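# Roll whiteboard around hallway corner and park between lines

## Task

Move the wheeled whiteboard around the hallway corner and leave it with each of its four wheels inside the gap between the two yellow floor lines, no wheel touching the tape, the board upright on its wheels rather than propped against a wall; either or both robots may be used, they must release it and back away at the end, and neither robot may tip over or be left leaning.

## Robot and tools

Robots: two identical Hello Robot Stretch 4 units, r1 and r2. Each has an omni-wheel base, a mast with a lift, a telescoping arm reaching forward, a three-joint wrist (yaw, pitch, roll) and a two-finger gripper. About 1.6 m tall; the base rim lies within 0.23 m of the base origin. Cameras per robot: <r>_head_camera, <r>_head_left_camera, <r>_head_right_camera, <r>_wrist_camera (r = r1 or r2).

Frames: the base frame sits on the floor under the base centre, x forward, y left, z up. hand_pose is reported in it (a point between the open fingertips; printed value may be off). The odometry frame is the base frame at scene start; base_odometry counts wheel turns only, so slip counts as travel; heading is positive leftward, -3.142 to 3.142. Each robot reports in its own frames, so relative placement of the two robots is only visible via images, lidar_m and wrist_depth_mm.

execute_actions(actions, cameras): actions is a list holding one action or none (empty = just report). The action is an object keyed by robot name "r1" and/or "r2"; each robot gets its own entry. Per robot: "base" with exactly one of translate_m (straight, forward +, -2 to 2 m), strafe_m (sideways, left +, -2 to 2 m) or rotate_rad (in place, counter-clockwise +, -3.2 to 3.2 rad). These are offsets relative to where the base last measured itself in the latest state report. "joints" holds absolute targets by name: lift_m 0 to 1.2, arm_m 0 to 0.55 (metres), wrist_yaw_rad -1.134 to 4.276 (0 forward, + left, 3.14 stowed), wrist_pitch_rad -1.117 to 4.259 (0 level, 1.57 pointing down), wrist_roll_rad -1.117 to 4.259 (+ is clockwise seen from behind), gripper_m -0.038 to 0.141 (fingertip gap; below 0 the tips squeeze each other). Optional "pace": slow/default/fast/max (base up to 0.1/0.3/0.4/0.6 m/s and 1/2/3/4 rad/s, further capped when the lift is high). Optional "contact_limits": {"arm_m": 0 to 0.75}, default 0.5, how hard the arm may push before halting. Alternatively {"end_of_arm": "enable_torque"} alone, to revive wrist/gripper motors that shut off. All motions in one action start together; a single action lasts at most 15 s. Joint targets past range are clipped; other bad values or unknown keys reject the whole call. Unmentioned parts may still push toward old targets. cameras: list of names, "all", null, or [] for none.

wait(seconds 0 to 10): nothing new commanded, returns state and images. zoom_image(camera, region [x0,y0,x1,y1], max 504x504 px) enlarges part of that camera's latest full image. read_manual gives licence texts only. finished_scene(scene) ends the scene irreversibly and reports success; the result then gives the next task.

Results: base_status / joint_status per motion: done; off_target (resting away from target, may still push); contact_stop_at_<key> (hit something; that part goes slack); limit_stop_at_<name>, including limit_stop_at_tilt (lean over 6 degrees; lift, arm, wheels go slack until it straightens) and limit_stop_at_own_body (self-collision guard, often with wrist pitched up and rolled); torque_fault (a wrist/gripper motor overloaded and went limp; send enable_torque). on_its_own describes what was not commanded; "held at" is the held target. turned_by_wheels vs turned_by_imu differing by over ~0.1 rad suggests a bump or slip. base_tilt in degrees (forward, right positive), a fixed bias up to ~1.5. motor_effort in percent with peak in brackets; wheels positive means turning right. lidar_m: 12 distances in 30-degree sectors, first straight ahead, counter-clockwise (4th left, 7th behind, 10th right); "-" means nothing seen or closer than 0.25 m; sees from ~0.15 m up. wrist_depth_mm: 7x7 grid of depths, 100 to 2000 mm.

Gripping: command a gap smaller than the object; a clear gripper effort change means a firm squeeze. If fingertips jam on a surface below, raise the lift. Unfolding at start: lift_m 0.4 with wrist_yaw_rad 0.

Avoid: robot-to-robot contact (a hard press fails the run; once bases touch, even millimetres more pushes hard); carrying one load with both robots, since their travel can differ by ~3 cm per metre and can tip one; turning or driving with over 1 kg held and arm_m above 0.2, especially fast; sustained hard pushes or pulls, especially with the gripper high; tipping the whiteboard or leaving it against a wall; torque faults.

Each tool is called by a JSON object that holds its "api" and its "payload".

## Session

{"api": "execute_actions", "payload": {"actions": []}}

Scene clock: 0.00 s.
r1.base_odometry: x=+0.000 y=+0.000 heading=+0.000 (m, m, rad; r1's odometry frame)
r1.turned_by_wheels: +0.000 (rad since the last result)
r1.turned_by_imu: +0.000 (rad since the last result)
r1.base_tilt: forward=+0.2 right=-1.0 (deg)
r1.lidar_m: 1.04 0.81 0.79 0.89 1.31 0.97 0.88 0.69 0.64 0.68 1.10 2.27
r1.base_status: not commanded
r1.joint_positions: lift_m=+0.291 arm_m=+0.001 wrist_yaw_rad=+3.080 wrist_pitch_rad=-0.017 wrist_roll_rad=-0.007 gripper_m=+0.057
r1.joint_status: not commanded
r1.motor_effort: lift_m=+19 arm_m=-1 wrist_yaw_rad=-2 wrist_pitch_rad=-7 wrist_roll_rad=+0 gripper_m=-4 wheel_0=-1 wheel_1=+1 wheel_2=+0 (%)
r1.hand_pose: x=-0.1107 y=+0.1049 z=+0.4737 quat_wxyz=(+0.031, +0.008, -0.004, +0.999) (m; r1's base frame)
r1.wrist_depth_mm: - 137 1098 1160 1138 - - / - 136 1098 1138 1118 - - / 109 139 240 1160 1160 - - / 137 168 1138 1138 1205 - - / 741 891 1098 1160 1205 - - / 750 891 197 1160 196 1576 1661 / 750 854 1060 112 1060 1098 1118
r2.base_odometry: x=+0.000 y=+0.000 heading=+0.000 (m, m, rad; r2's odometry frame)
r2.turned_by_wheels: +0.000 (rad since the last result)
r2.turned_by_imu: +0.000 (rad since the last result)
r2.base_tilt: forward=+1.0 right=+0.8 (deg)
r2.lidar_m: 0.76 0.76 0.78 0.74 1.25 0.79 0.71 0.72 0.67 0.59 0.60 0.75
r2.base_status: not commanded
r2.joint_positions: lift_m=+0.251 arm_m=-0.001 wrist_yaw_rad=+3.133 wrist_pitch_rad=+0.014 wrist_roll_rad=+0.005 gripper_m=+0.057
r2.joint_status: not commanded
r2.motor_effort: lift_m=+20 arm_m=+0 wrist_yaw_rad=+0 wrist_pitch_rad=-8 wrist_roll_rad=-3 gripper_m=+1 wheel_0=+0 wheel_1=+0 wheel_2=+0 (%)
r2.hand_pose: x=-0.1173 y=+0.0898 z=+0.4248 quat_wxyz=(+0.004, -0.007, +0.003, +1.000) (m; r2's base frame)
r2.wrist_depth_mm: - 138 809 854 891 917 960 / - 119 158 854 891 931 976 / - 122 165 866 891 931 960 / 142 141 820 866 891 931 976 / 768 809 820 866 891 946 991 / 233 798 196 854 891 946 991 / 230 798 842 - 904 878 917
pictures: r1_head_camera, r1_head_left_camera, r1_head_right_camera, r1_wrist_camera, r2_head_camera, r2_head_left_camera, r2_head_right_camera, r2_wrist_camera
Images, in order (width x height): r1_head_camera 420x560, r1_head_left_camera 420x672, r1_head_right_camera 420x672, r1_wrist_camera 616x392, r2_head_camera 420x560, r2_head_left_camera 420x672, r2_head_right_camera 420x672, r2_wrist_camera 616x392.

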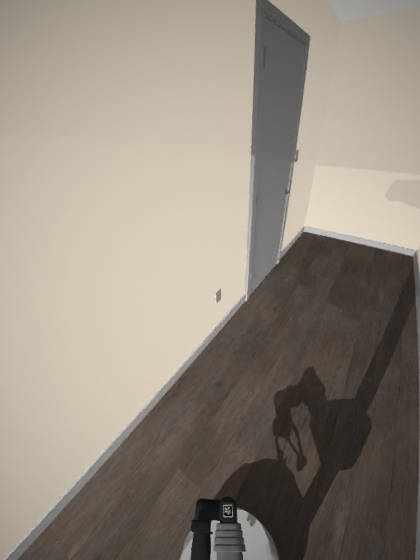

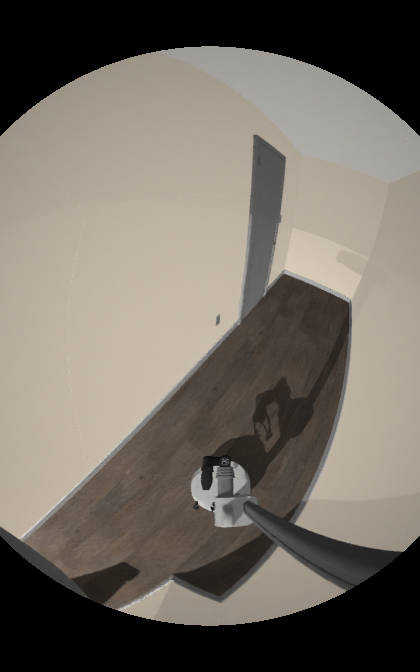

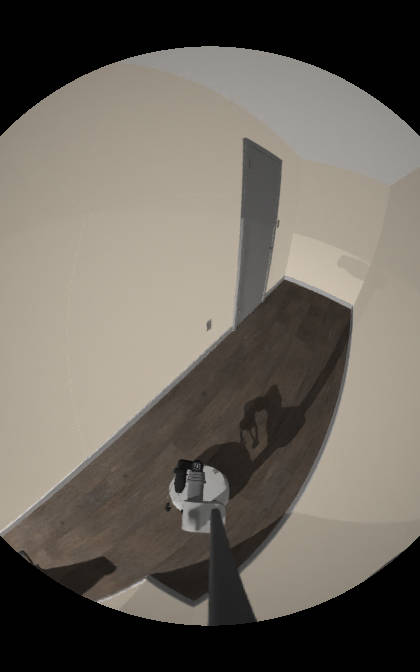

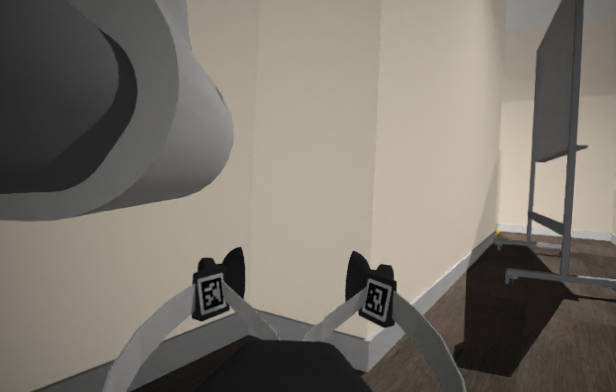

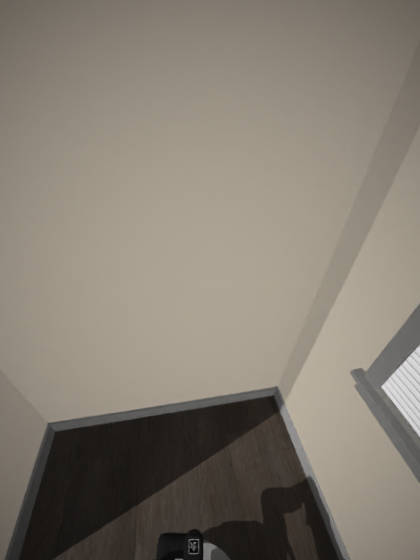

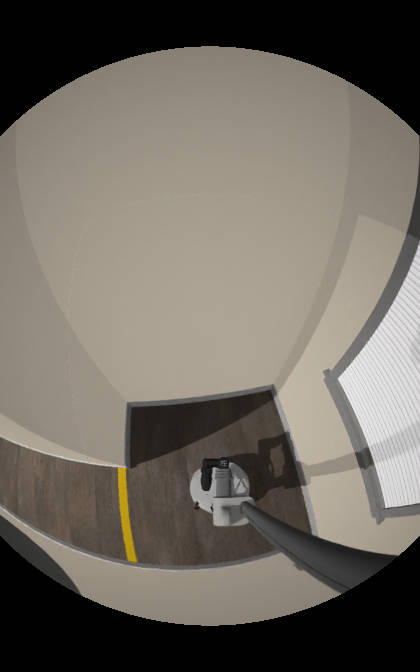

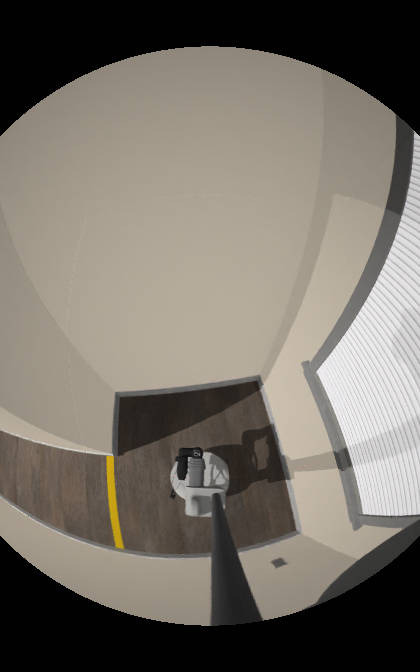

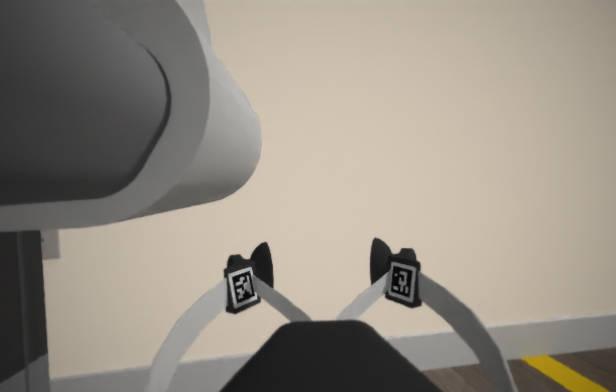

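{"api": "execute_actions", "payload": {"actions": [{"r1":{"base":{"rotate_rad":2.5},"joints":{"lift_m":0.4}},"r2":{"base":{"rotate_rad":1.9},"joints":{"lift_m":0.4}}}], "cameras": []}}

{"api": "execute_actions", "payload": {"actions": [{"r1":{"joints":{"wrist_yaw_rad":0,"wrist_pitch_rad":0,"gripper_m":0.12}},"r2":{"joints":{"wrist_yaw_rad":0,"wrist_pitch_rad":0,"gripper_m":0.12}}}], "cameras": ["r1_head_camera","r1_head_left_camera","r2_head_camera","r2_head_left_camera"]}}

Scene clock: 13.17 s.
r1.base_odometry: x=+0.000 y=+0.000 heading=+2.499 (m, m, rad; r1's odometry frame)
r1.turned_by_wheels: +2.499 (rad since the last result)
r1.turned_by_imu: +2.476 (rad since the last result)
r1.base_tilt: forward=+0.2 right=-1.0 (deg)
r1.lidar_m: 1.14 0.94 0.70 0.66 0.69 0.96 2.40 1.23 0.86 0.78 0.84 1.14
r1.base_status: done
r1.joint_positions: lift_m=+0.400 arm_m=+0.001 wrist_yaw_rad=+3.080 wrist_pitch_rad=-0.017 wrist_roll_rad=-0.007 gripper_m=+0.057
r1.joint_status: all done
r1.motor_effort: lift_m=+21(23) arm_m=-1(1) wrist_yaw_rad=-1(0) wrist_pitch_rad=-7(8) wrist_roll_rad=+0(0) gripper_m=-8(5) wheel_0=-6(9) wheel_1=-3(7) wheel_2=-2(11) (%)
r1.hand_pose: x=-0.1107 y=+0.1049 z=+0.5829 quat_wxyz=(+0.031, +0.008, -0.004, +0.999) (m; r1's base frame)
r1.wrist_depth_mm: - 137 - - 1863 1078 768 / - 136 - - 1863 1060 768 / 109 139 240 - 1808 1060 768 / 137 168 - - 1808 1060 750 / 1499 - - - 1618 1042 759 / 1499 1808 197 1863 196 1025 759 / 1205 1160 1281 113 1308 946 741
r2.base_odometry: x=+0.000 y=+0.000 heading=+1.900 (m, m, rad; r2's odometry frame)
r2.turned_by_wheels: +1.900 (rad since the last result)
r2.turned_by_imu: +1.940 (rad since the last result)
r2.base_tilt: forward=+1.0 right=+0.8 (deg)
r2.lidar_m: 1.69 0.86 0.70 0.69 0.77 0.60 0.59 0.69 0.77 0.76 0.87 0.73
r2.base_status: done
r2.joint_positions: lift_m=+0.400 arm_m=-0.001 wrist_yaw_rad=+3.133 wrist_pitch_rad=+0.014 wrist_roll_rad=+0.005 gripper_m=+0.057
r2.joint_status: all done
r2.motor_effort: lift_m=+24(31) arm_m=+0(0) wrist_yaw_rad=+0(0) wrist_pitch_rad=-8(8) wrist_roll_rad=-2(2) gripper_m=-2(3) wheel_0=-1(7) wheel_1=-1(3) wheel_2=+0(7) (%)
r2.hand_pose: x=-0.1173 y=+0.0898 z=+0.5738 quat_wxyz=(+0.004, -0.007, +0.003, +1.000) (m; r2's base frame)
r2.wrist_depth_mm: - 138 768 741 715 683 661 / - 119 158 750 707 683 668 / - 123 165 750 732 699 676 / 141 141 778 768 732 707 676 / 866 831 798 759 732 707 683 / 233 854 197 759 732 715 691 / 230 854 820 - 741 715 691
pictures: none
No camera images: the call's "cameras" was empty. Leave "cameras" out to get every camera's image.

Scene clock: 15.57 s.
r1.base_odometry: x=+0.000 y=+0.000 heading=+2.499 (m, m, rad; r1's odometry frame)
r1.turned_by_wheels: +0.000 (rad since the last result)
r1.turned_by_imu: +0.000 (rad since the last result)
r1.base_tilt: forward=+0.2 right=-1.0 (deg)
r1.lidar_m: 1.14 0.96 0.69 0.67 0.70 0.95 2.39 1.23 0.86 0.79 0.84 1.13
r1.base_status: not commanded
r1.joint_positions: lift_m=+0.400 arm_m=+0.001 wrist_yaw_rad=+0.001 wrist_pitch_rad=+0.002 wrist_roll_rad=-0.007 gripper_m=+0.120
r1.joint_status: all done
r1.motor_effort: lift_m=+21(21) arm_m=-1(1) wrist_yaw_rad=+0(8) wrist_pitch_rad=-7(3) wrist_roll_rad=+0(0) gripper_m=-2(3) wheel_0=-5(5) wheel_1=-3(3) wheel_2=-3(3) (%)
r1.hand_pose: x=+0.4604 y=-0.0873 z=+0.5774 quat_wxyz=(+1.000, -0.003, +0.001, +0.000) (m; r1's base frame)
r1.wrist_depth_mm: 676 788 1661 - - 1464 1008 / 676 798 1708 - - 1430 1008 / 691 820 1756 - - 1430 1008 / 699 831 1863 - - 1430 1008 / 699 778 1921 - - 1397 991 / 715 715 1397 1708 1464 1308 976 / 715 866 1205 113 1255 1182 960
r2.base_odometry: x=+0.000 y=+0.000 heading=+1.900 (m, m, rad; r2's odometry frame)
r2.turned_by_wheels: +0.000 (rad since the last result)
r2.turned_by_imu: +0.000 (rad since the last result)
r2.base_tilt: forward=+1.0 right=+0.8 (deg)
r2.lidar_m: 1.71 0.87 0.71 0.69 0.77 0.59 0.59 0.67 0.76 0.75 0.83 0.72
r2.base_status: not commanded
r2.joint_positions: lift_m=+0.400 arm_m=-0.001 wrist_yaw_rad=+0.000 wrist_pitch_rad=+0.003 wrist_roll_rad=+0.005 gripper_m=+0.120
r2.joint_status: all done
r2.motor_effort: lift_m=+24(25) arm_m=+0(0) wrist_yaw_rad=-1(8) wrist_pitch_rad=-9(11) wrist_roll_rad=+0(3) gripper_m=+0(1) wheel_0=-2(2) wheel_1=-1(1) wheel_2=-1(1) (%)
r2.hand_pose: x=+0.4589 y=-0.0873 z=+0.5771 quat_wxyz=(+1.000, +0.003, +0.001, +0.000) (m; r2's base frame)
r2.wrist_depth_mm: 904 1229 1863 - - 512 421 / 891 1205 1863 - - 521 421 / 891 1182 1863 - - 525 424 / 866 1182 1808 - - 535 427 / 866 1182 1808 - - 449 430 / 854 1118 1464 1708 1397 442 430 / 854 1078 1308 - 1281 580 433
pictures: r1_head_camera, r1_head_left_camera, r2_head_camera, r2_head_left_camera
Images, in order (width x height): r1_head_camera 420x560, r1_head_left_camera 420x672, r2_head_camera 420x560, r2_head_left_camera 420x672.

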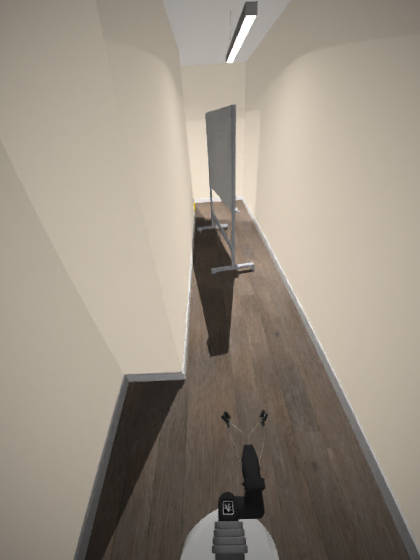

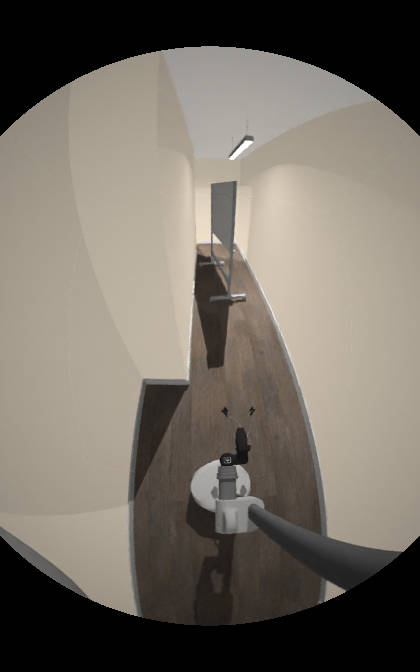

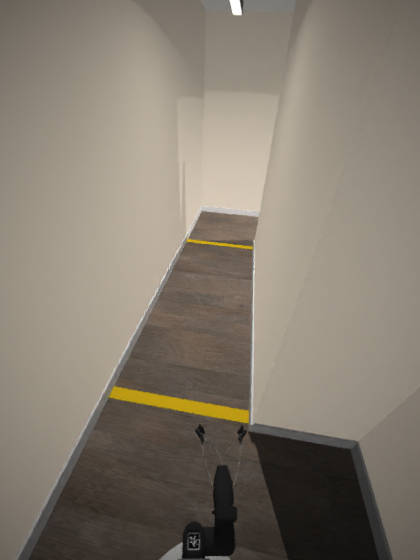

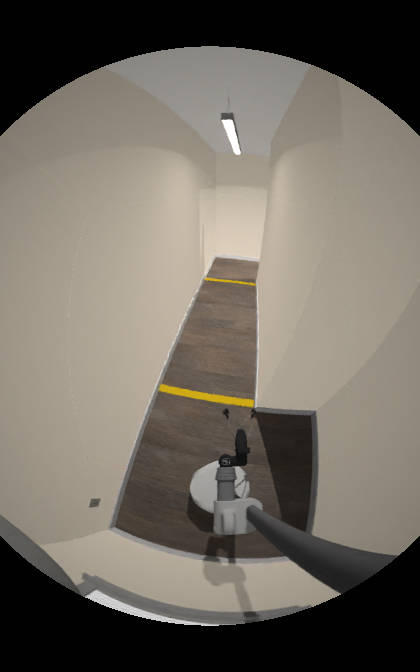

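{"api": "execute_actions", "payload": {"actions": [{"r1":{"base":{"strafe_m":-0.27}},"r2":{"base":{"strafe_m":0.2}}}], "cameras": []}}

{"api": "execute_actions", "payload": {"actions": [{"r1":{"base":{"translate_m":1.3},"joints":{"lift_m":0.3}},"r2":{"base":{"rotate_rad":-0.12},"joints":{"lift_m":0.38}}}], "cameras": ["r1_head_camera","r1_wrist_camera","r2_head_camera"]}}

Scene clock: 27.53 s.
r1.base_odometry: x=+0.162 y=+0.216 heading=+2.499 (m, m, rad; r1's odometry frame)
r1.turned_by_wheels: +0.000 (rad since the last result)
r1.turned_by_imu: +0.000 (rad since the last result)
r1.base_tilt: forward=+0.2 right=-1.1 (deg)
r1.lidar_m: 1.89 1.09 0.98 0.93 0.98 1.33 2.42 0.84 0.55 0.53 0.55 0.75
r1.base_status: done
r1.joint_positions: lift_m=+0.400 arm_m=+0.001 wrist_yaw_rad=+0.000 wrist_pitch_rad=+0.002 wrist_roll_rad=-0.007 gripper_m=+0.120
r1.joint_status: not commanded
r1.motor_effort: lift_m=+21(21) arm_m=-1(1) wrist_yaw_rad=+0(2) wrist_pitch_rad=-6(6) wrist_roll_rad=+0(0) gripper_m=+1(3) wheel_0=+2(8) wheel_1=-1(10) wheel_2=+0(1) (%)
r1.hand_pose: x=+0.4604 y=-0.0873 z=+0.5774 quat_wxyz=(+1.000, -0.003, +0.001, +0.000) (m; r1's base frame)
r1.wrist_depth_mm: 931 1397 - - 1756 931 661 / 931 1397 - - 1756 917 661 / 931 1397 - - 1661 904 640 / 917 1464 - - 1661 904 634 / 946 1366 - - 1661 904 627 / 960 1182 1430 1756 1205 831 634 / 960 1118 1205 113 1229 820 634
r2.base_odometry: x=-0.189 y=-0.065 heading=+1.900 (m, m, rad; r2's odometry frame)
r2.turned_by_wheels: +0.000 (rad since the last result)
r2.turned_by_imu: +0.000 (rad since the last result)
r2.base_tilt: forward=+1.0 right=+0.8 (deg)
r2.lidar_m: 1.23 0.62 0.51 0.48 0.58 0.57 0.56 0.61 0.98 0.94 0.90 0.82
r2.base_status: done
r2.joint_positions: lift_m=+0.400 arm_m=-0.001 wrist_yaw_rad=+0.000 wrist_pitch_rad=+0.003 wrist_roll_rad=+0.005 gripper_m=+0.120
r2.joint_status: not commanded
r2.motor_effort: lift_m=+24(24) arm_m=+0(0) wrist_yaw_rad=+0(1) wrist_pitch_rad=-9(9) wrist_roll_rad=-2(1) gripper_m=+1(1) wheel_0=+2(6) wheel_1=-1(9) wheel_2=-1(1) (%)
r2.hand_pose: x=+0.4589 y=-0.0874 z=+0.5771 quat_wxyz=(+1.000, +0.003, +0.001, +0.000) (m; r2's base frame)
r2.wrist_depth_mm: 668 917 1430 - - 1160 661 / 661 904 1397 - - 1182 691 / 661 878 1397 - - 1205 699 / 654 878 1366 - - 1229 699 / 647 878 1366 - - 1008 707 / 640 831 1160 1756 1618 931 699 / 640 820 1182 - 1336 1138 707
pictures: none
No camera images: the call's "cameras" was empty. Leave "cameras" out to get every camera's image.

Scene clock: 33.33 s.
r1.base_odometry: x=-0.879 y=+0.994 heading=+2.500 (m, m, rad; r1's odometry frame)
r1.turned_by_wheels: +0.000 (rad since the last result)
r1.turned_by_imu: +0.002 (rad since the last result)
r1.base_tilt: forward=+0.1 right=-1.1 (deg)
r1.lidar_m: 0.93 0.84 0.57 0.54 0.54 1.37 2.46 0.75 0.50 0.48 0.51 0.69
r1.base_status: done
r1.joint_positions: lift_m=+0.300 arm_m=+0.001 wrist_yaw_rad=+0.000 wrist_pitch_rad=+0.002 wrist_roll_rad=-0.007 gripper_m=+0.120
r1.joint_status: all done
r1.motor_effort: lift_m=+17(19) arm_m=-1(1) wrist_yaw_rad=-1(3) wrist_pitch_rad=-7(7) wrist_roll_rad=+0(0) gripper_m=-2(2) wheel_0=+4(8) wheel_1=+2(7) wheel_2=-1(7) (%)
r1.hand_pose: x=+0.4604 y=-0.0874 z=+0.4778 quat_wxyz=(+1.000, -0.003, +0.001, +0.000) (m; r1's base frame)
r1.wrist_depth_mm: 976 1464 - - 1661 842 597 / 991 1464 - - 1576 854 591 / 976 1499 - - 1576 842 591 / 991 1537 - - 1537 831 591 / 991 1397 - - 1499 820 585 / 1025 1205 741 1430 1078 759 580 / 931 946 741 112 1060 750 574
r2.base_odometry: x=-0.189 y=-0.065 heading=+1.780 (m, m, rad; r2's odometry frame)
r2.turned_by_wheels: -0.120 (rad since the last result)
r2.turned_by_imu: -0.123 (rad since the last result)
r2.base_tilt: forward=+1.1 right=+0.8 (deg)
r2.lidar_m: 1.69 0.69 0.53 0.49 0.53 0.57 0.56 0.62 0.94 0.95 0.99 0.83
r2.base_status: done
r2.joint_positions: lift_m=+0.380 arm_m=-0.001 wrist_yaw_rad=+0.000 wrist_pitch_rad=+0.003 wrist_roll_rad=+0.005 gripper_m=+0.120
r2.joint_status: all done
r2.motor_effort: lift_m=+15(20) arm_m=+0(0) wrist_yaw_rad=+0(0) wrist_pitch_rad=-9(9) wrist_roll_rad=-2(1) gripper_m=+0(3) wheel_0=-1(4) wheel_1=+0(5) wheel_2=+1(6) (%)
r2.hand_pose: x=+0.4589 y=-0.0874 z=+0.5579 quat_wxyz=(+1.000, +0.003, +0.001, +0.000) (m; r2's base frame)
r2.wrist_depth_mm: 809 1160 - - 1661 759 504 / 798 1138 - - 1661 750 504 / 788 1118 - - 1756 768 508 / 778 1118 1983 - 1863 778 508 / 778 1098 1921 - 1921 676 517 / 768 1025 1537 1661 1366 647 525 / 759 1008 1281 - 1255 831 535
pictures: r1_head_camera, r1_wrist_camera, r2_head_camera
Images, in order (width x height): r1_head_camera 420x560, r1_wrist_camera 616x392, r2_head_camera 420x560.

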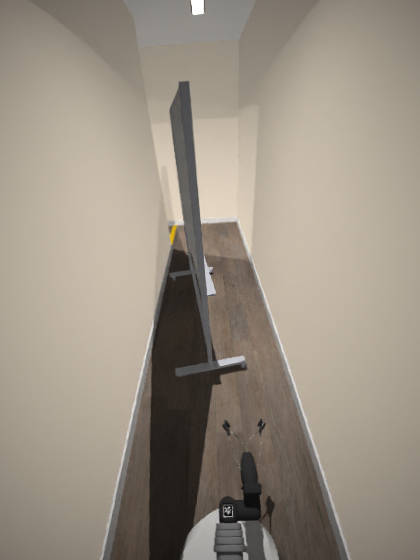

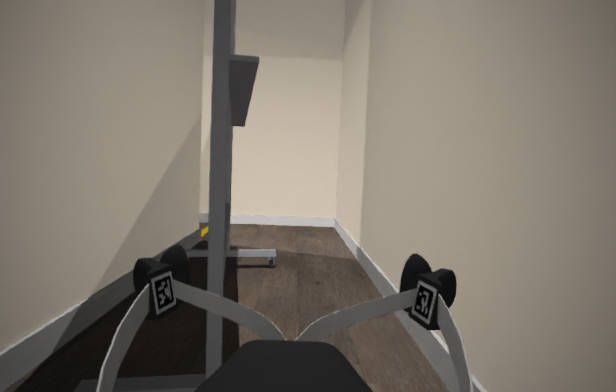

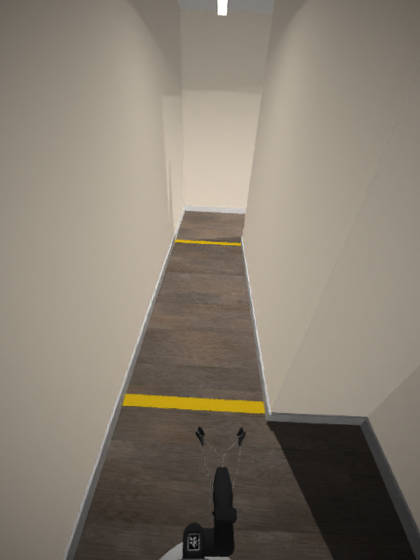

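{"api": "execute_actions", "payload": {"actions": [{"r1":{"base":{"strafe_m":0.17}},"r2":{"base":{"translate_m":2.0}}}], "cameras": []}}

{"api": "execute_actions", "payload": {"actions": [{"r1":{"base":{"translate_m":0.35},"joints":{"arm_m":0.15,"wrist_yaw_rad":0.0}}}], "cameras": ["r1_head_camera","r1_wrist_camera","r2_head_camera"]}}

Scene clock: 53.03 s.
r1.base_odometry: x=-0.981 y=+0.858 heading=+2.499 (m, m, rad; r1's odometry frame)
r1.turned_by_wheels: +0.000 (rad since the last result)
r1.turned_by_imu: +0.000 (rad since the last result)
r1.base_tilt: forward=+0.2 right=-1.0 (deg)
r1.lidar_m: 0.93 0.58 0.39 0.36 0.39 1.17 3.00 1.00 0.68 0.66 0.68 0.95
r1.base_status: done
r1.joint_positions: lift_m=+0.300 arm_m=+0.001 wrist_yaw_rad=+0.000 wrist_pitch_rad=+0.002 wrist_roll_rad=-0.007 gripper_m=+0.120
r1.joint_status: not commanded
r1.motor_effort: lift_m=+17(17) arm_m=-1(1) wrist_yaw_rad=-1(1) wrist_pitch_rad=-7(6) wrist_roll_rad=+0(0) gripper_m=+1(0) wheel_0=-2(10) wheel_1=+0(8) wheel_2=+0(2) (%)
r1.hand_pose: x=+0.4604 y=-0.0874 z=+0.4778 quat_wxyz=(+1.000, -0.003, +0.001, +0.000) (m; r1's base frame)
r1.wrist_depth_mm: 750 1098 - 1499 - 1182 820 / 750 1138 - 1060 - 1182 820 / 732 1160 - - - 1182 809 / 741 1160 - - - 1138 798 / 750 1060 1863 1921 - 1118 788 / 768 960 1255 1281 1281 1060 788 / 778 931 1025 112 1042 960 778
r2.base_odometry: x=-0.605 y=+1.892 heading=+1.780 (m, m, rad; r2's odometry frame)
r2.turned_by_wheels: +0.000 (rad since the last result)
r2.turned_by_imu: -0.005 (rad since the last result)
r2.base_tilt: forward=+1.1 right=+0.8 (deg)
r2.lidar_m: 1.39 0.56 0.41 0.40 0.43 0.61 2.13 0.68 0.49 0.47 0.50 0.74
r2.base_status: done
r2.joint_positions: lift_m=+0.380 arm_m=-0.001 wrist_yaw_rad=+0.000 wrist_pitch_rad=+0.002 wrist_roll_rad=+0.005 gripper_m=+0.120
r2.joint_status: not commanded
r2.motor_effort: lift_m=+16(16) arm_m=+0(0) wrist_yaw_rad=-1(0) wrist_pitch_rad=-8(9) wrist_roll_rad=-1(0) gripper_m=-1(4) wheel_0=-1(5) wheel_1=+0(6) wheel_2=+0(9) (%)
r2.hand_pose: x=+0.4589 y=-0.0874 z=+0.5578 quat_wxyz=(+1.000, +0.003, +0.001, +0.000) (m; r2's base frame)
r2.wrist_depth_mm: 668 976 1808 1863 1808 1808 640 / 661 946 1708 1863 1863 1756 654 / 654 946 1708 1863 1863 1808 661 / 647 931 1661 1863 1863 1808 661 / 647 917 1618 1863 1863 1863 668 / 640 866 1308 1661 1576 1464 661 / 634 854 1281 - 1281 1205 676
pictures: none
No camera images: the call's "cameras" was empty. Leave "cameras" out to get every camera's image.

Scene clock: 55.70 s.
r1.base_odometry: x=-1.262 y=+1.068 heading=+2.500 (m, m, rad; r1's odometry frame)
r1.turned_by_wheels: +0.000 (rad since the last result)
r1.turned_by_imu: +0.001 (rad since the last result)
r1.base_tilt: forward=+0.1 right=-0.9 (deg)
r1.lidar_m: 0.59 0.57 0.40 0.37 0.39 0.53 3.03 0.97 0.68 0.64 0.69 0.64
r1.base_status: done
r1.joint_positions: lift_m=+0.300 arm_m=+0.149 wrist_yaw_rad=+0.000 wrist_pitch_rad=+0.002 wrist_roll_rad=-0.007 gripper_m=+0.120
r1.joint_status: all done
r1.motor_effort: lift_m=+16(17) arm_m=+5(7) wrist_yaw_rad=-1(1) wrist_pitch_rad=-7(7) wrist_roll_rad=+0(0) gripper_m=-2(0) wheel_0=+3(9) wheel_1=+3(7) wheel_2=-1(9) (%)
r1.hand_pose: x=+0.6085 y=-0.0874 z=+0.4778 quat_wxyz=(+1.000, -0.003, +0.001, +0.000) (m; r1's base frame)
r1.wrist_depth_mm: 759 1160 - 223 - 1138 788 / 768 1160 1863 226 - 1138 788 / 759 1160 - 227 - 1138 788 / 768 1205 - 229 - 1118 788 / 768 1098 1921 230 - 1098 788 / 798 991 1182 231 1255 1042 778 / 778 946 1008 113 1060 946 759
r2.base_odometry: x=-0.605 y=+1.892 heading=+1.780 (m, m, rad; r2's odometry frame)
r2.turned_by_wheels: +0.000 (rad since the last result)
r2.turned_by_imu: +0.000 (rad since the last result)
r2.base_tilt: forward=+1.1 right=+0.8 (deg)
r2.lidar_m: 1.41 0.58 0.40 0.40 0.44 0.64 2.12 0.67 0.50 0.48 0.51 0.75
r2.base_status: not commanded
r2.joint_positions: lift_m=+0.380 arm_m=-0.001 wrist_yaw_rad=+0.000 wrist_pitch_rad=+0.002 wrist_roll_rad=+0.005 gripper_m=+0.120
r2.joint_status: not commanded
r2.motor_effort: lift_m=+16(16) arm_m=+0(0) wrist_yaw_rad=+1(0) wrist_pitch_rad=-9(8) wrist_roll_rad=+1(1) gripper_m=-2(3) wheel_0=-1(1) wheel_1=+1(1) wheel_2=+0(0) (%)
r2.hand_pose: x=+0.4589 y=-0.0874 z=+0.5578 quat_wxyz=(+1.000, +0.003, +0.001, +0.000) (m; r2's base frame)
r2.wrist_depth_mm: 668 960 1808 1863 1808 1808 634 / 661 946 1708 1921 1863 1808 654 / 661 946 1708 1921 1863 1808 661 / 654 931 1661 1921 1808 1808 668 / 647 917 1661 1863 1863 1863 676 / 647 866 1308 1661 1576 1430 668 / 640 854 1281 - 1281 1182 676
pictures: r1_head_camera, r1_wrist_camera, r2_head_camera
Images, in order (width x height): r1_head_camera 420x560, r1_wrist_camera 616x392, r2_head_camera 420x560.

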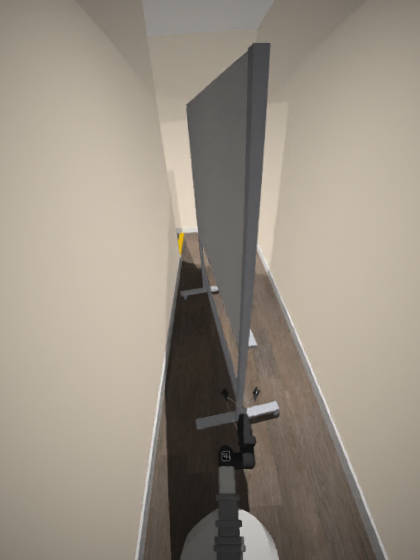

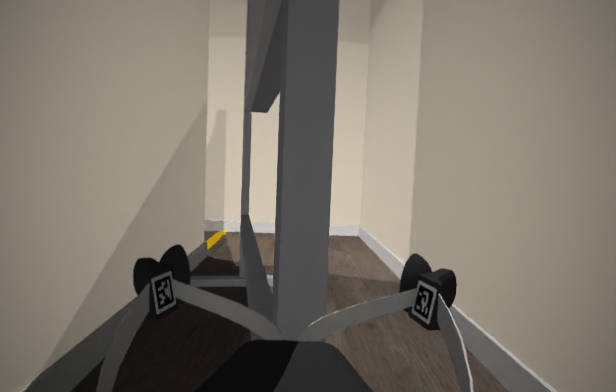

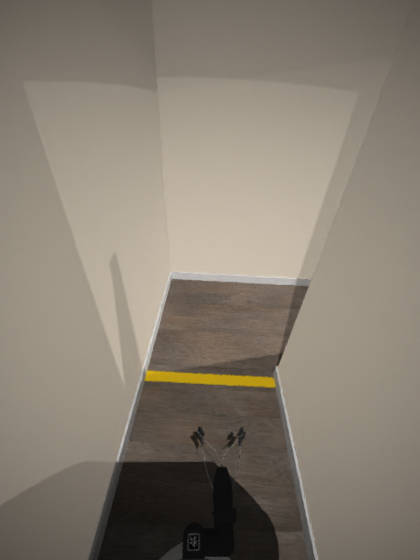

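{"api": "execute_actions", "payload": {"actions": [{"r1":{"joints":{"arm_m":0.23},"pace":"slow"}}], "cameras": []}}

{"api": "execute_actions", "payload": {"actions": [{"r1":{"joints":{"gripper_m":0.0}}}], "cameras": []}}

{"api": "execute_actions", "payload": {"actions": [{"r1":{"base":{"translate_m":0.5},"joints":{"arm_m":0.15},"pace":"slow"}}], "cameras": ["r1_head_camera","r1_wrist_camera","r1_head_left_camera"]}}

Scene clock: 66.40 s.
r1.base_odometry: x=-1.262 y=+1.068 heading=+2.500 (m, m, rad; r1's odometry frame)
r1.turned_by_wheels: +0.000 (rad since the last result)
r1.turned_by_imu: +0.000 (rad since the last result)
r1.base_tilt: forward=+0.2 right=-1.0 (deg)
r1.lidar_m: 0.56 0.60 0.40 0.37 0.39 0.56 3.08 0.96 0.68 0.63 0.66 0.64
r1.base_status: not commanded
r1.joint_positions: lift_m=+0.300 arm_m=+0.229 wrist_yaw_rad=-0.001 wrist_pitch_rad=+0.002 wrist_roll_rad=-0.007 gripper_m=+0.120
r1.joint_status: all done
r1.motor_effort: lift_m=+16(17) arm_m=+6(10) wrist_yaw_rad=+1(3) wrist_pitch_rad=-8(6) wrist_roll_rad=+0(0) gripper_m=+1(3) wheel_0=+4(4) wheel_1=+3(3) wheel_2=-1(1) (%)
r1.hand_pose: x=+0.6881 y=-0.0878 z=+0.4778 quat_wxyz=(+1.000, -0.003, +0.001, -0.001) (m; r1's base frame)
r1.wrist_depth_mm: 759 1138 1863 144 - 1138 798 / 778 1182 1921 146 - 1138 778 / 759 1160 - 146 - 1138 778 / 778 1182 - 148 - 1098 778 / 768 1060 - 149 1921 1078 768 / 809 991 597 151 216 946 759 / 798 946 1008 112 1060 946 759
r2.base_odometry: x=-0.605 y=+1.892 heading=+1.780 (m, m, rad; r2's odometry frame)
r2.turned_by_wheels: +0.000 (rad since the last result)
r2.turned_by_imu: -0.001 (rad since the last result)
r2.base_tilt: forward=+1.0 right=+0.8 (deg)
r2.lidar_m: 1.38 0.58 0.40 0.39 0.43 0.64 2.13 0.67 0.49 0.46 0.51 0.74
r2.base_status: not commanded
r2.joint_positions: lift_m=+0.380 arm_m=-0.001 wrist_yaw_rad=+0.000 wrist_pitch_rad=+0.002 wrist_roll_rad=+0.005 gripper_m=+0.120
r2.joint_status: not commanded
r2.motor_effort: lift_m=+16(16) arm_m=+0(0) wrist_yaw_rad=+0(0) wrist_pitch_rad=-9(9) wrist_roll_rad=-1(3) gripper_m=+0(3) wheel_0=-1(1) wheel_1=+1(1) wheel_2=+0(0) (%)
r2.hand_pose: x=+0.4589 y=-0.0874 z=+0.5578 quat_wxyz=(+1.000, +0.003, +0.001, +0.000) (m; r2's base frame)
r2.wrist_depth_mm: 676 976 1808 1863 1863 1808 634 / 661 946 1756 1863 1863 1808 661 / 661 931 1708 1921 1863 1863 661 / 647 931 1661 1863 1863 1808 668 / 647 917 1618 1921 1863 1863 676 / 640 866 1308 1661 1576 1430 668 / 634 854 1255 - 1281 1182 676
pictures: none
No camera images: the call's "cameras" was empty. Leave "cameras" out to get every camera's image.

Scene clock: 68.47 s.
r1.base_odometry: x=-1.262 y=+1.068 heading=+2.500 (m, m, rad; r1's odometry frame)
r1.turned_by_wheels: +0.000 (rad since the last result)
r1.turned_by_imu: +0.000 (rad since the last result)
r1.base_tilt: forward=+0.2 right=-0.9 (deg)
r1.lidar_m: 0.54 0.59 0.41 0.38 0.39 0.55 3.04 0.99 0.70 0.64 0.67 0.64
r1.base_status: not commanded
r1.joint_positions: lift_m=+0.300 arm_m=+0.229 wrist_yaw_rad=-0.002 wrist_pitch_rad=+0.002 wrist_roll_rad=-0.007 gripper_m=+0.000
r1.joint_status: all done
r1.motor_effort: lift_m=+17(16) arm_m=+4(6) wrist_yaw_rad=+3(5) wrist_pitch_rad=-7(7) wrist_roll_rad=+0(0) gripper_m=-10(13) wheel_0=+3(3) wheel_1=+2(2) wheel_2=-1(1) (%)
r1.hand_pose: x=+0.6885 y=-0.0879 z=+0.4777 quat_wxyz=(+1.000, -0.003, +0.001, -0.001) (m; r1's base frame)
r1.wrist_depth_mm: 768 1138 1808 143 - 1138 788 / 778 1160 1863 145 - 1138 788 / 768 1205 - 146 - 1118 788 / 778 1205 - 148 - 1118 768 / 788 1205 - 149 1863 1098 768 / 809 1138 185 150 189 1078 759 / 798 891 991 113 991 960 750
r2.base_odometry: x=-0.605 y=+1.892 heading=+1.780 (m, m, rad; r2's odometry frame)
r2.turned_by_wheels: +0.000 (rad since the last result)
r2.turned_by_imu: +0.000 (rad since the last result)
r2.base_tilt: forward=+1.0 right=+0.8 (deg)
r2.lidar_m: 1.36 0.59 0.39 0.38 0.43 0.63 2.14 0.64 0.49 0.46 0.51 0.74
r2.base_status: not commanded
r2.joint_positions: lift_m=+0.380 arm_m=-0.001 wrist_yaw_rad=+0.000 wrist_pitch_rad=+0.002 wrist_roll_rad=+0.005 gripper_m=+0.120
r2.joint_status: not commanded
r2.motor_effort: lift_m=+16(16) arm_m=+0(0) wrist_yaw_rad=+0(0) wrist_pitch_rad=-9(9) wrist_roll_rad=-2(2) gripper_m=-1(1) wheel_0=-1(1) wheel_1=+1(1) wheel_2=+0(0) (%)
r2.hand_pose: x=+0.4589 y=-0.0874 z=+0.5578 quat_wxyz=(+1.000, +0.003, +0.001, +0.000) (m; r2's base frame)
r2.wrist_depth_mm: 676 976 1808 1808 1863 1808 640 / 661 960 1756 1863 1863 1863 654 / 654 946 1708 1921 1863 1808 661 / 647 931 1661 1921 1863 1863 661 / 640 917 1618 1863 1863 1808 676 / 640 854 1308 1618 1576 1464 668 / 640 854 1255 - 1255 1182 676
pictures: none
No camera images: the call's "cameras" was empty. Leave "cameras" out to get every camera's image.

Scene clock: 74.73 s.
r1.base_odometry: x=-1.662 y=+1.367 heading=+2.500 (m, m, rad; r1's odometry frame)
r1.turned_by_wheels: +0.000 (rad since the last result)
r1.turned_by_imu: -0.001 (rad since the last result)
r1.base_tilt: forward=+0.2 right=-1.0 (deg)
r1.lidar_m: 0.48 0.63 0.42 0.38 0.42 0.56 3.08 0.93 0.68 0.63 0.64 0.57
r1.base_status: done
r1.joint_positions: lift_m=+0.300 arm_m=+0.150 wrist_yaw_rad=-0.005 wrist_pitch_rad=+0.002 wrist_roll_rad=-0.007 gripper_m=+0.000
r1.joint_status: all done
r1.on_its_own: wrist_yaw_rad is at rest, and its effort (+14) is outside its rest range (-13 to +13)
r1.motor_effort: lift_m=+16(16) arm_m=-2(4) wrist_yaw_rad=+14(26) wrist_pitch_rad=-6(7) wrist_roll_rad=+0(0) gripper_m=-7(11) wheel_0=+4(6) wheel_1=+4(4) wheel_2=-8(13) (%)
r1.hand_pose: x=+0.6092 y=-0.0888 z=+0.4778 quat_wxyz=(+1.000, -0.003, +0.001, -0.002) (m; r1's base frame)
r1.wrist_depth_mm: 788 1205 1308 137 - 1098 750 / 809 1205 1336 138 - 1098 759 / 798 1229 - 140 - 1078 750 / 788 1281 - 141 1921 1060 750 / 809 1281 - 143 1863 1060 750 / 831 1160 185 145 1255 1025 732 / 820 931 1025 112 1008 946 723
r2.base_odometry: x=-0.605 y=+1.892 heading=+1.780 (m, m, rad; r2's odometry frame)
r2.turned_by_wheels: +0.000 (rad since the last result)
r2.turned_by_imu: -0.001 (rad since the last result)
r2.base_tilt: forward=+1.1 right=+0.8 (deg)
r2.lidar_m: 1.39 0.56 0.41 0.39 0.45 0.62 2.11 0.68 0.49 0.47 0.51 0.75
r2.base_status: not commanded
r2.joint_positions: lift_m=+0.380 arm_m=-0.001 wrist_yaw_rad=+0.000 wrist_pitch_rad=+0.002 wrist_roll_rad=+0.005 gripper_m=+0.120
r2.joint_status: not commanded
r2.motor_effort: lift_m=+16(16) arm_m=+0(0) wrist_yaw_rad=+0(0) wrist_pitch_rad=-8(9) wrist_roll_rad=-2(0) gripper_m=-1(0) wheel_0=-1(1) wheel_1=+1(0) wheel_2=+0(0) (%)
r2.hand_pose: x=+0.4589 y=-0.0874 z=+0.5578 quat_wxyz=(+1.000, +0.003, +0.001, +0.000) (m; r2's base frame)
r2.wrist_depth_mm: 668 976 1808 1863 1808 1808 634 / 668 960 1756 1863 1808 1808 661 / 661 946 1708 1921 1863 1863 668 / 654 917 1661 1921 1863 1808 668 / 647 904 1618 1863 1863 1808 676 / 647 854 1308 1661 1576 1430 668 / 640 854 1281 - 1281 1182 676
pictures: r1_head_camera, r1_head_left_camera, r1_wrist_camera
Images, in order (width x height): r1_head_camera 420x560, r1_head_left_camera 420x672, r1_wrist_camera 616x392.

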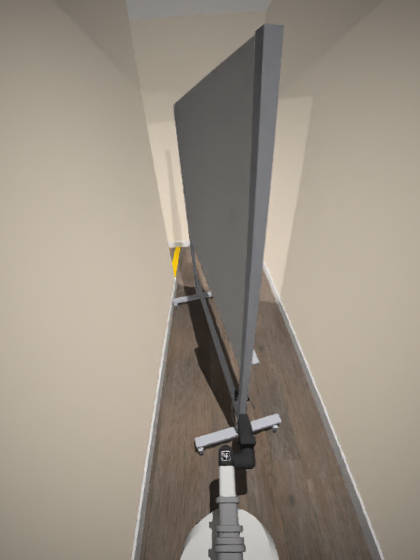

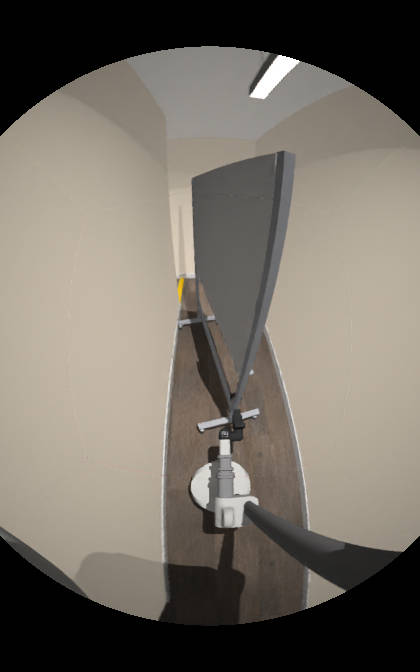

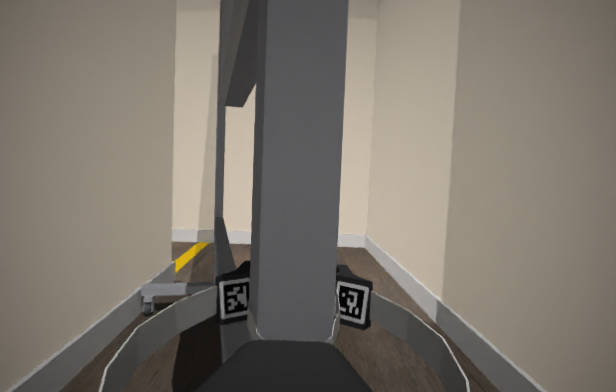

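{"api": "execute_actions", "payload": {"actions": [{"r1":{"base":{"translate_m":0.3},"joints":{"wrist_yaw_rad":-0.2,"gripper_m":-0.015},"pace":"slow"}}], "cameras": ["r1_head_camera","r1_wrist_camera"]}}

Scene clock: 96.00 s.
r1.base_odometry: x=-1.902 y=+1.546 heading=+2.500 (m, m, rad; r1's odometry frame)
r1.turned_by_wheels: +0.000 (rad since the last result)
r1.turned_by_imu: -0.001 (rad since the last result)
r1.base_tilt: forward=+0.2 right=-1.0 (deg)
r1.lidar_m: 0.45 0.61 0.43 0.38 0.46 0.56 1.52 0.95 0.65 0.61 0.64 0.52
r1.base_status: done
r1.joint_positions: lift_m=+0.300 arm_m=+0.150 wrist_yaw_rad=-0.208 wrist_pitch_rad=+0.002 wrist_roll_rad=-0.007 gripper_m=-0.015
r1.joint_status: all done
r1.on_its_own: wrist_yaw_rad is at rest, and its effort (+23) is outside its rest range (-13 to +13)
r1.motor_effort: lift_m=+17(17) arm_m=+0(2) wrist_yaw_rad=+23(56) wrist_pitch_rad=-7(9) wrist_roll_rad=+0(0) gripper_m=-14(12) wheel_0=+4(14) wheel_1=+3(6) wheel_2=-9(14) (%)
r1.hand_pose: x=+0.5851 y=-0.1451 z=+0.4777 quat_wxyz=(+0.995, -0.003, +0.002, -0.104) (m; r1's base frame)
r1.wrist_depth_mm: - 904 - 144 1060 750 597 / - - - 145 1078 759 591 / - - - 145 1118 759 597 / - - - 147 1118 759 591 / 1281 1921 - 149 1098 759 580 / 1182 1205 183 151 183 750 580 / 960 389 366 113 976 683 580
r2.base_odometry: x=-0.605 y=+1.892 heading=+1.780 (m, m, rad; r2's odometry frame)
r2.turned_by_wheels: +0.000 (rad since the last result)
r2.turned_by_imu: -0.001 (rad since the last result)
r2.base_tilt: forward=+1.0 right=+0.8 (deg)
r2.lidar_m: 1.41 0.58 0.40 0.40 0.44 0.61 2.14 0.66 0.50 0.47 0.51 0.74
r2.base_status: not commanded
r2.joint_positions: lift_m=+0.380 arm_m=-0.001 wrist_yaw_rad=+0.000 wrist_pitch_rad=+0.002 wrist_roll_rad=+0.005 gripper_m=+0.120
r2.joint_status: not commanded
r2.motor_effort: lift_m=+16(16) arm_m=+0(0) wrist_yaw_rad=+0(0) wrist_pitch_rad=-9(9) wrist_roll_rad=-2(2) gripper_m=+0(1) wheel_0=-1(1) wheel_1=+1(1) wheel_2=+0(0) (%)
r2.hand_pose: x=+0.4589 y=-0.0874 z=+0.5578 quat_wxyz=(+1.000, +0.003, +0.001, +0.000) (m; r2's base frame)
r2.wrist_depth_mm: 668 976 1756 1863 1808 1863 640 / 661 960 1756 1863 1808 1863 661 / 661 946 1661 1863 1863 1808 654 / 654 931 1708 1921 1863 1808 668 / 647 917 1618 1863 1863 1042 676 / 640 854 1308 1661 1576 1042 668 / 634 854 1255 - 1281 1138 676
pictures: r1_head_camera, r1_wrist_camera
Images, in order (width x height): r1_head_camera 420x560, r1_wrist_camera 616x392.

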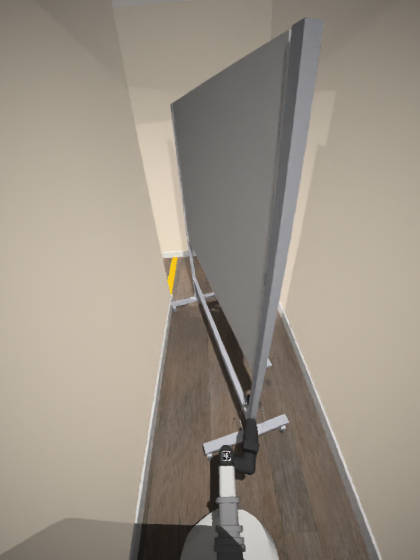

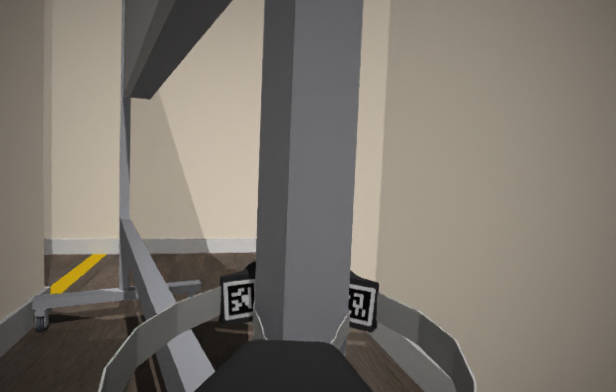

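{"api": "execute_actions", "payload": {"actions": [{"r1":{"base":{"translate_m":0.3},"joints":{"wrist_yaw_rad":-0.05},"pace":"slow"}}], "cameras": ["r1_head_camera","r1_wrist_camera","r2_head_camera"]}}

Scene clock: 105.60 s.
r1.base_odometry: x=-2.142 y=+1.726 heading=+2.500 (m, m, rad; r1's odometry frame)
r1.turned_by_wheels: +0.000 (rad since the last result)
r1.turned_by_imu: -0.001 (rad since the last result)
r1.base_tilt: forward=+0.2 right=-1.0 (deg)
r1.lidar_m: 0.49 0.65 0.45 0.39 0.45 0.62 1.57 0.95 0.66 0.60 0.63 0.58
r1.base_status: done
r1.joint_positions: lift_m=+0.300 arm_m=+0.150 wrist_yaw_rad=-0.054 wrist_pitch_rad=+0.002 wrist_roll_rad=-0.007 gripper_m=-0.015
r1.joint_status: all done
r1.motor_effort: lift_m=+17(17) arm_m=+1(1) wrist_yaw_rad=+11(74) wrist_pitch_rad=-6(8) wrist_roll_rad=+0(0) gripper_m=-11(11) wheel_0=+5(9) wheel_1=+4(7) wheel_2=-8(20) (%)
r1.hand_pose: x=+0.6041 y=-0.1028 z=+0.4777 quat_wxyz=(+1.000, -0.003, +0.001, -0.027) (m; r1's base frame)
r1.wrist_depth_mm: 904 1921 627 144 1661 960 699 / 917 1921 1921 146 1618 946 683 / 904 1921 - 147 1576 931 676 / 904 - - 148 1576 946 676 / 917 - - 150 1576 946 668 / 946 1281 182 151 185 931 661 / 904 904 407 113 991 831 668
r2.base_odometry: x=-0.605 y=+1.892 heading=+1.780 (m, m, rad; r2's odometry frame)
r2.turned_by_wheels: +0.000 (rad since the last result)
r2.turned_by_imu: -0.001 (rad since the last result)
r2.base_tilt: forward=+1.0 right=+0.8 (deg)
r2.lidar_m: 1.29 0.59 0.41 0.40 0.44 0.63 2.14 0.66 0.48 0.47 0.51 0.73
r2.base_status: not commanded
r2.joint_positions: lift_m=+0.380 arm_m=-0.001 wrist_yaw_rad=+0.000 wrist_pitch_rad=+0.002 wrist_roll_rad=+0.005 gripper_m=+0.120
r2.joint_status: not commanded
r2.motor_effort: lift_m=+16(16) arm_m=+0(0) wrist_yaw_rad=+0(0) wrist_pitch_rad=-9(9) wrist_roll_rad=-1(3) gripper_m=+1(0) wheel_0=-1(1) wheel_1=+1(1) wheel_2=+0(0) (%)
r2.hand_pose: x=+0.4589 y=-0.0874 z=+0.5578 quat_wxyz=(+1.000, +0.003, +0.001, +0.000) (m; r2's base frame)
r2.wrist_depth_mm: 676 976 1808 1863 1078 1098 634 / 661 960 1708 1808 1060 1098 654 / 654 946 1708 1921 1808 1863 668 / 654 931 1661 1863 1863 1808 661 / 640 917 1618 1921 1921 1863 676 / 647 866 1308 1661 1464 1464 668 / 634 866 1255 - 1281 1205 676
pictures: r1_head_camera, r1_wrist_camera, r2_head_camera
Images, in order (width x height): r1_head_camera 420x560, r1_wrist_camera 616x392, r2_head_camera 420x560.

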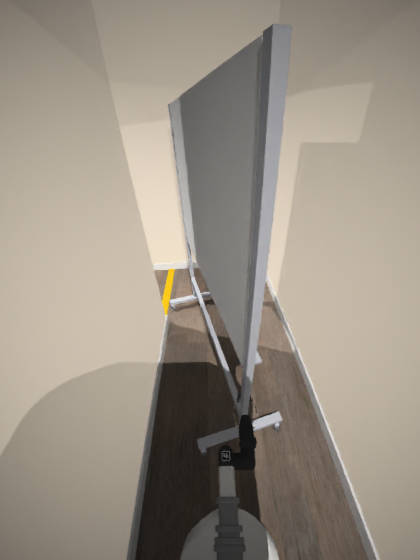

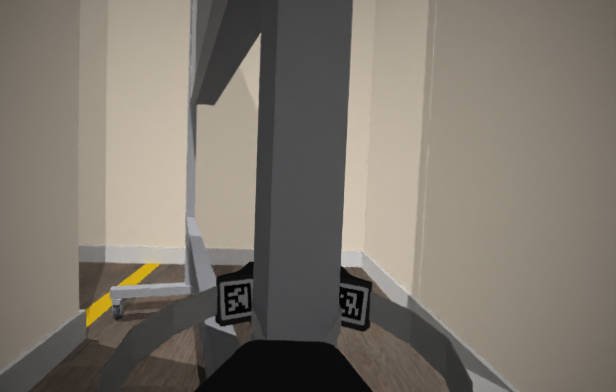

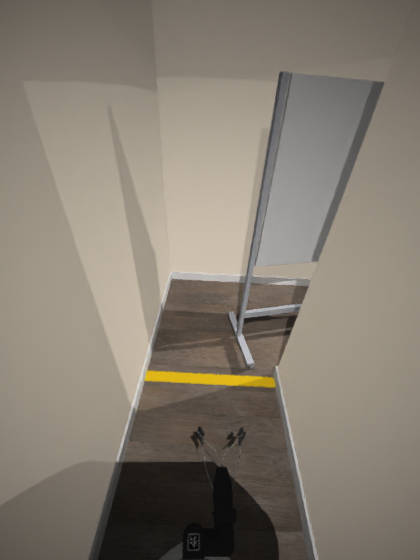

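{"api": "execute_actions", "payload": {"actions": [{"r1":{"base":{"translate_m":0.3},"joints":{"gripper_m":0.06},"pace":"slow"},"r2":{"base":{"translate_m":0.3},"joints":{"wrist_yaw_rad":0.4},"pace":"slow"}}], "cameras": ["r1_head_camera","r2_wrist_camera","r2_head_camera"]}}

Scene clock: 119.33 s.
r1.base_odometry: x=-2.382 y=+1.905 heading=+2.499 (m, m, rad; r1's odometry frame)
r1.turned_by_wheels: +0.000 (rad since the last result)
r1.turned_by_imu: -0.001 (rad since the last result)
r1.base_tilt: forward=+0.2 right=-1.0 (deg)
r1.lidar_m: 0.49 0.65 0.45 0.40 0.43 0.61 1.61 0.91 0.64 0.59 0.63 0.55
r1.base_status: done
r1.joint_positions: lift_m=+0.300 arm_m=+0.150 wrist_yaw_rad=-0.058 wrist_pitch_rad=+0.003 wrist_roll_rad=-0.007 gripper_m=+0.060
r1.joint_status: all done
r1.on_its_own: wrist_yaw_rad is at rest, and its effort (+22) is outside its rest range (-13 to +13)
r1.motor_effort: lift_m=+16(17) arm_m=+1(1) wrist_yaw_rad=+22(23) wrist_pitch_rad=-7(9) wrist_roll_rad=+0(0) gripper_m=-3(15) wheel_0=+4(10) wheel_1=+3(7) wheel_2=-9(15) (%)
r1.hand_pose: x=+0.6037 y=-0.1040 z=+0.4776 quat_wxyz=(+1.000, -0.003, +0.002, -0.029) (m; r1's base frame)
r1.wrist_depth_mm: 1576 1661 621 131 1430 917 676 / 1618 1618 1708 131 1430 917 654 / 1618 1618 1756 133 1397 917 654 / 1661 1708 1756 135 1397 904 654 / 1661 1708 1708 136 1397 891 654 / 1336 1281 194 138 197 866 654 / 960 917 455 113 1060 798 654
r2.base_odometry: x=-0.667 y=+2.185 heading=+1.780 (m, m, rad; r2's odometry frame)
r2.turned_by_wheels: +0.000 (rad since the last result)
r2.turned_by_imu: -0.001 (rad since the last result)
r2.base_tilt: forward=+1.0 right=+0.8 (deg)
r2.lidar_m: 0.76 0.57 0.38 0.38 0.43 0.58 2.05 0.71 0.52 0.50 0.51 0.75
r2.base_status: done
r2.joint_positions: lift_m=+0.380 arm_m=-0.001 wrist_yaw_rad=+0.400 wrist_pitch_rad=+0.002 wrist_roll_rad=+0.005 gripper_m=+0.120
r2.joint_status: all done
r2.motor_effort: lift_m=+16(16) arm_m=+0(0) wrist_yaw_rad=+1(5) wrist_pitch_rad=-9(9) wrist_roll_rad=+0(0) gripper_m=-2(1) wheel_0=+1(5) wheel_1=+0(7) wheel_2=-1(5) (%)
r2.hand_pose: x=+0.4702 y=+0.0318 z=+0.5578 quat_wxyz=(+0.980, +0.002, +0.002, +0.199) (m; r2's base frame)
r2.wrist_depth_mm: 427 535 707 1060 1537 661 640 / 427 530 707 1042 1499 676 647 / 424 525 699 1025 1537 1366 1281 / 421 525 691 1042 1537 1366 1308 / 421 521 683 1025 1537 1366 1281 / 418 504 627 842 1499 676 1255 / 421 500 654 - 1281 1060 1118
pictures: r1_head_camera, r2_head_camera, r2_wrist_camera
Images, in order (width x height): r1_head_camera 420x560, r2_head_camera 420x560, r2_wrist_camera 616x392.

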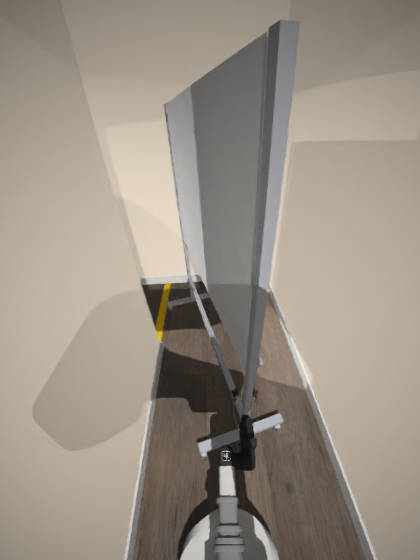

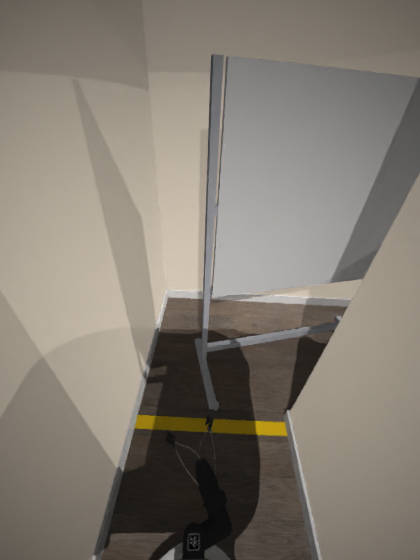

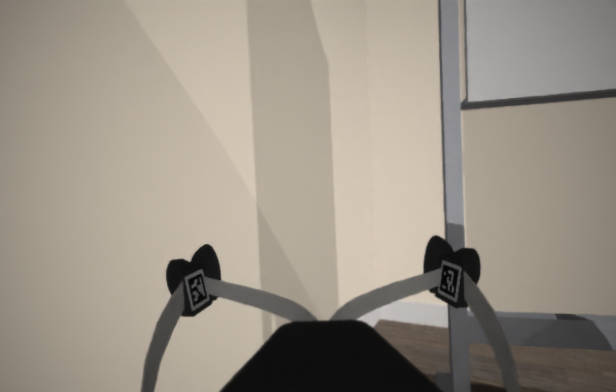

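{"api": "execute_actions", "payload": {"actions": [{"r2":{"base":{"translate_m":0.2},"joints":{"wrist_yaw_rad":0.15,"arm_m":0.15},"pace":"slow"}}], "cameras": ["r2_wrist_camera","r2_head_camera"]}}

Scene clock: 134.03 s.
r1.base_odometry: x=-2.382 y=+1.905 heading=+2.499 (m, m, rad; r1's odometry frame)
r1.turned_by_wheels: +0.000 (rad since the last result)
r1.turned_by_imu: +0.000 (rad since the last result)
r1.base_tilt: forward=+0.3 right=-1.0 (deg)
r1.lidar_m: 0.50 0.66 0.45 0.44 0.45 0.63 1.60 0.90 0.64 0.57 0.65 0.58
r1.base_status: not commanded
r1.joint_positions: lift_m=+0.300 arm_m=+0.150 wrist_yaw_rad=-0.058 wrist_pitch_rad=+0.003 wrist_roll_rad=-0.007 gripper_m=+0.060
r1.joint_status: not commanded
r1.on_its_own: wrist_yaw_rad is at rest, and its effort (+22) is outside its rest range (-13 to +13)
r1.motor_effort: lift_m=+17(16) arm_m=+1(1) wrist_yaw_rad=+22(21) wrist_pitch_rad=-8(9) wrist_roll_rad=+0(0) gripper_m=-3(3) wheel_0=+4(4) wheel_1=+3(3) wheel_2=-9(9) (%)
r1.hand_pose: x=+0.6037 y=-0.1040 z=+0.4776 quat_wxyz=(+1.000, -0.003, +0.002, -0.029) (m; r1's base frame)
r1.wrist_depth_mm: 1618 1618 634 130 1430 931 676 / 1618 1661 1708 131 1430 917 661 / 1618 1661 1661 133 1397 917 654 / 1661 1661 1708 135 1397 878 654 / 1708 1708 1708 136 1397 891 647 / 1336 1281 193 138 196 878 661 / 960 931 459 112 1042 809 647
r2.base_odometry: x=-0.708 y=+2.381 heading=+1.780 (m, m, rad; r2's odometry frame)
r2.turned_by_wheels: +0.000 (rad since the last result)
r2.turned_by_imu: -0.001 (rad since the last result)
r2.base_tilt: forward=+1.0 right=+0.8 (deg)
r2.lidar_m: 0.56 0.53 0.40 0.37 0.40 0.59 1.75 0.69 0.53 0.49 0.54 0.85
r2.base_status: done
r2.joint_positions: lift_m=+0.380 arm_m=+0.148 wrist_yaw_rad=+0.150 wrist_pitch_rad=+0.002 wrist_roll_rad=+0.005 gripper_m=+0.120
r2.joint_status: all done
r2.motor_effort: lift_m=+16(16) arm_m=+9(10) wrist_yaw_rad=+0(4) wrist_pitch_rad=-9(8) wrist_roll_rad=+0(3) gripper_m=+1(2) wheel_0=+0(5) wheel_1=+1(4) wheel_2=+0(2) (%)
r2.hand_pose: x=+0.6176 y=-0.0433 z=+0.5578 quat_wxyz=(+0.997, +0.003, +0.001, +0.075) (m; r2's base frame)
r2.wrist_depth_mm: 521 699 1078 427 410 413 421 / 517 699 1060 1255 1160 1138 1078 / 512 691 1060 1255 1182 1160 1078 / 508 683 1042 1281 1182 1160 1098 / 508 676 1025 1281 1205 1138 1098 / 508 640 878 407 1205 1138 1118 / 500 640 931 - 1205 1138 1118
pictures: r2_head_camera, r2_wrist_camera
Images, in order (width x height): r2_head_camera 420x560, r2_wrist_camera 616x392.

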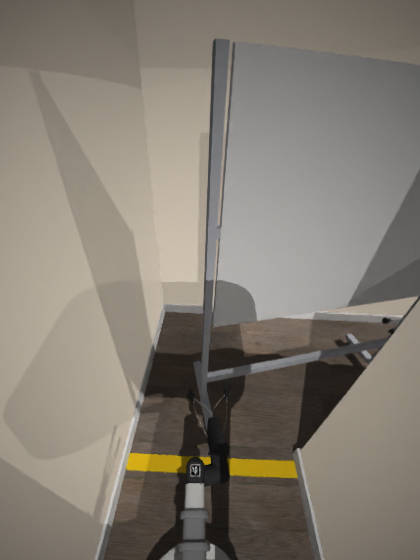

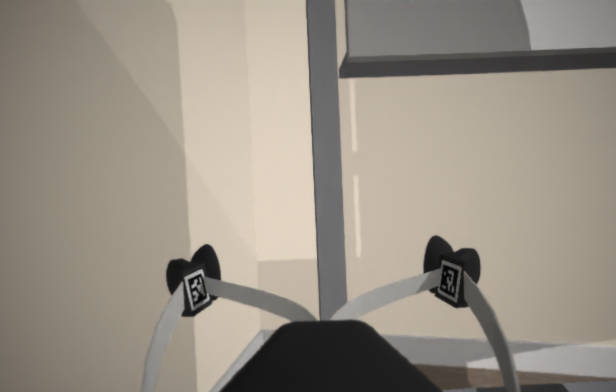

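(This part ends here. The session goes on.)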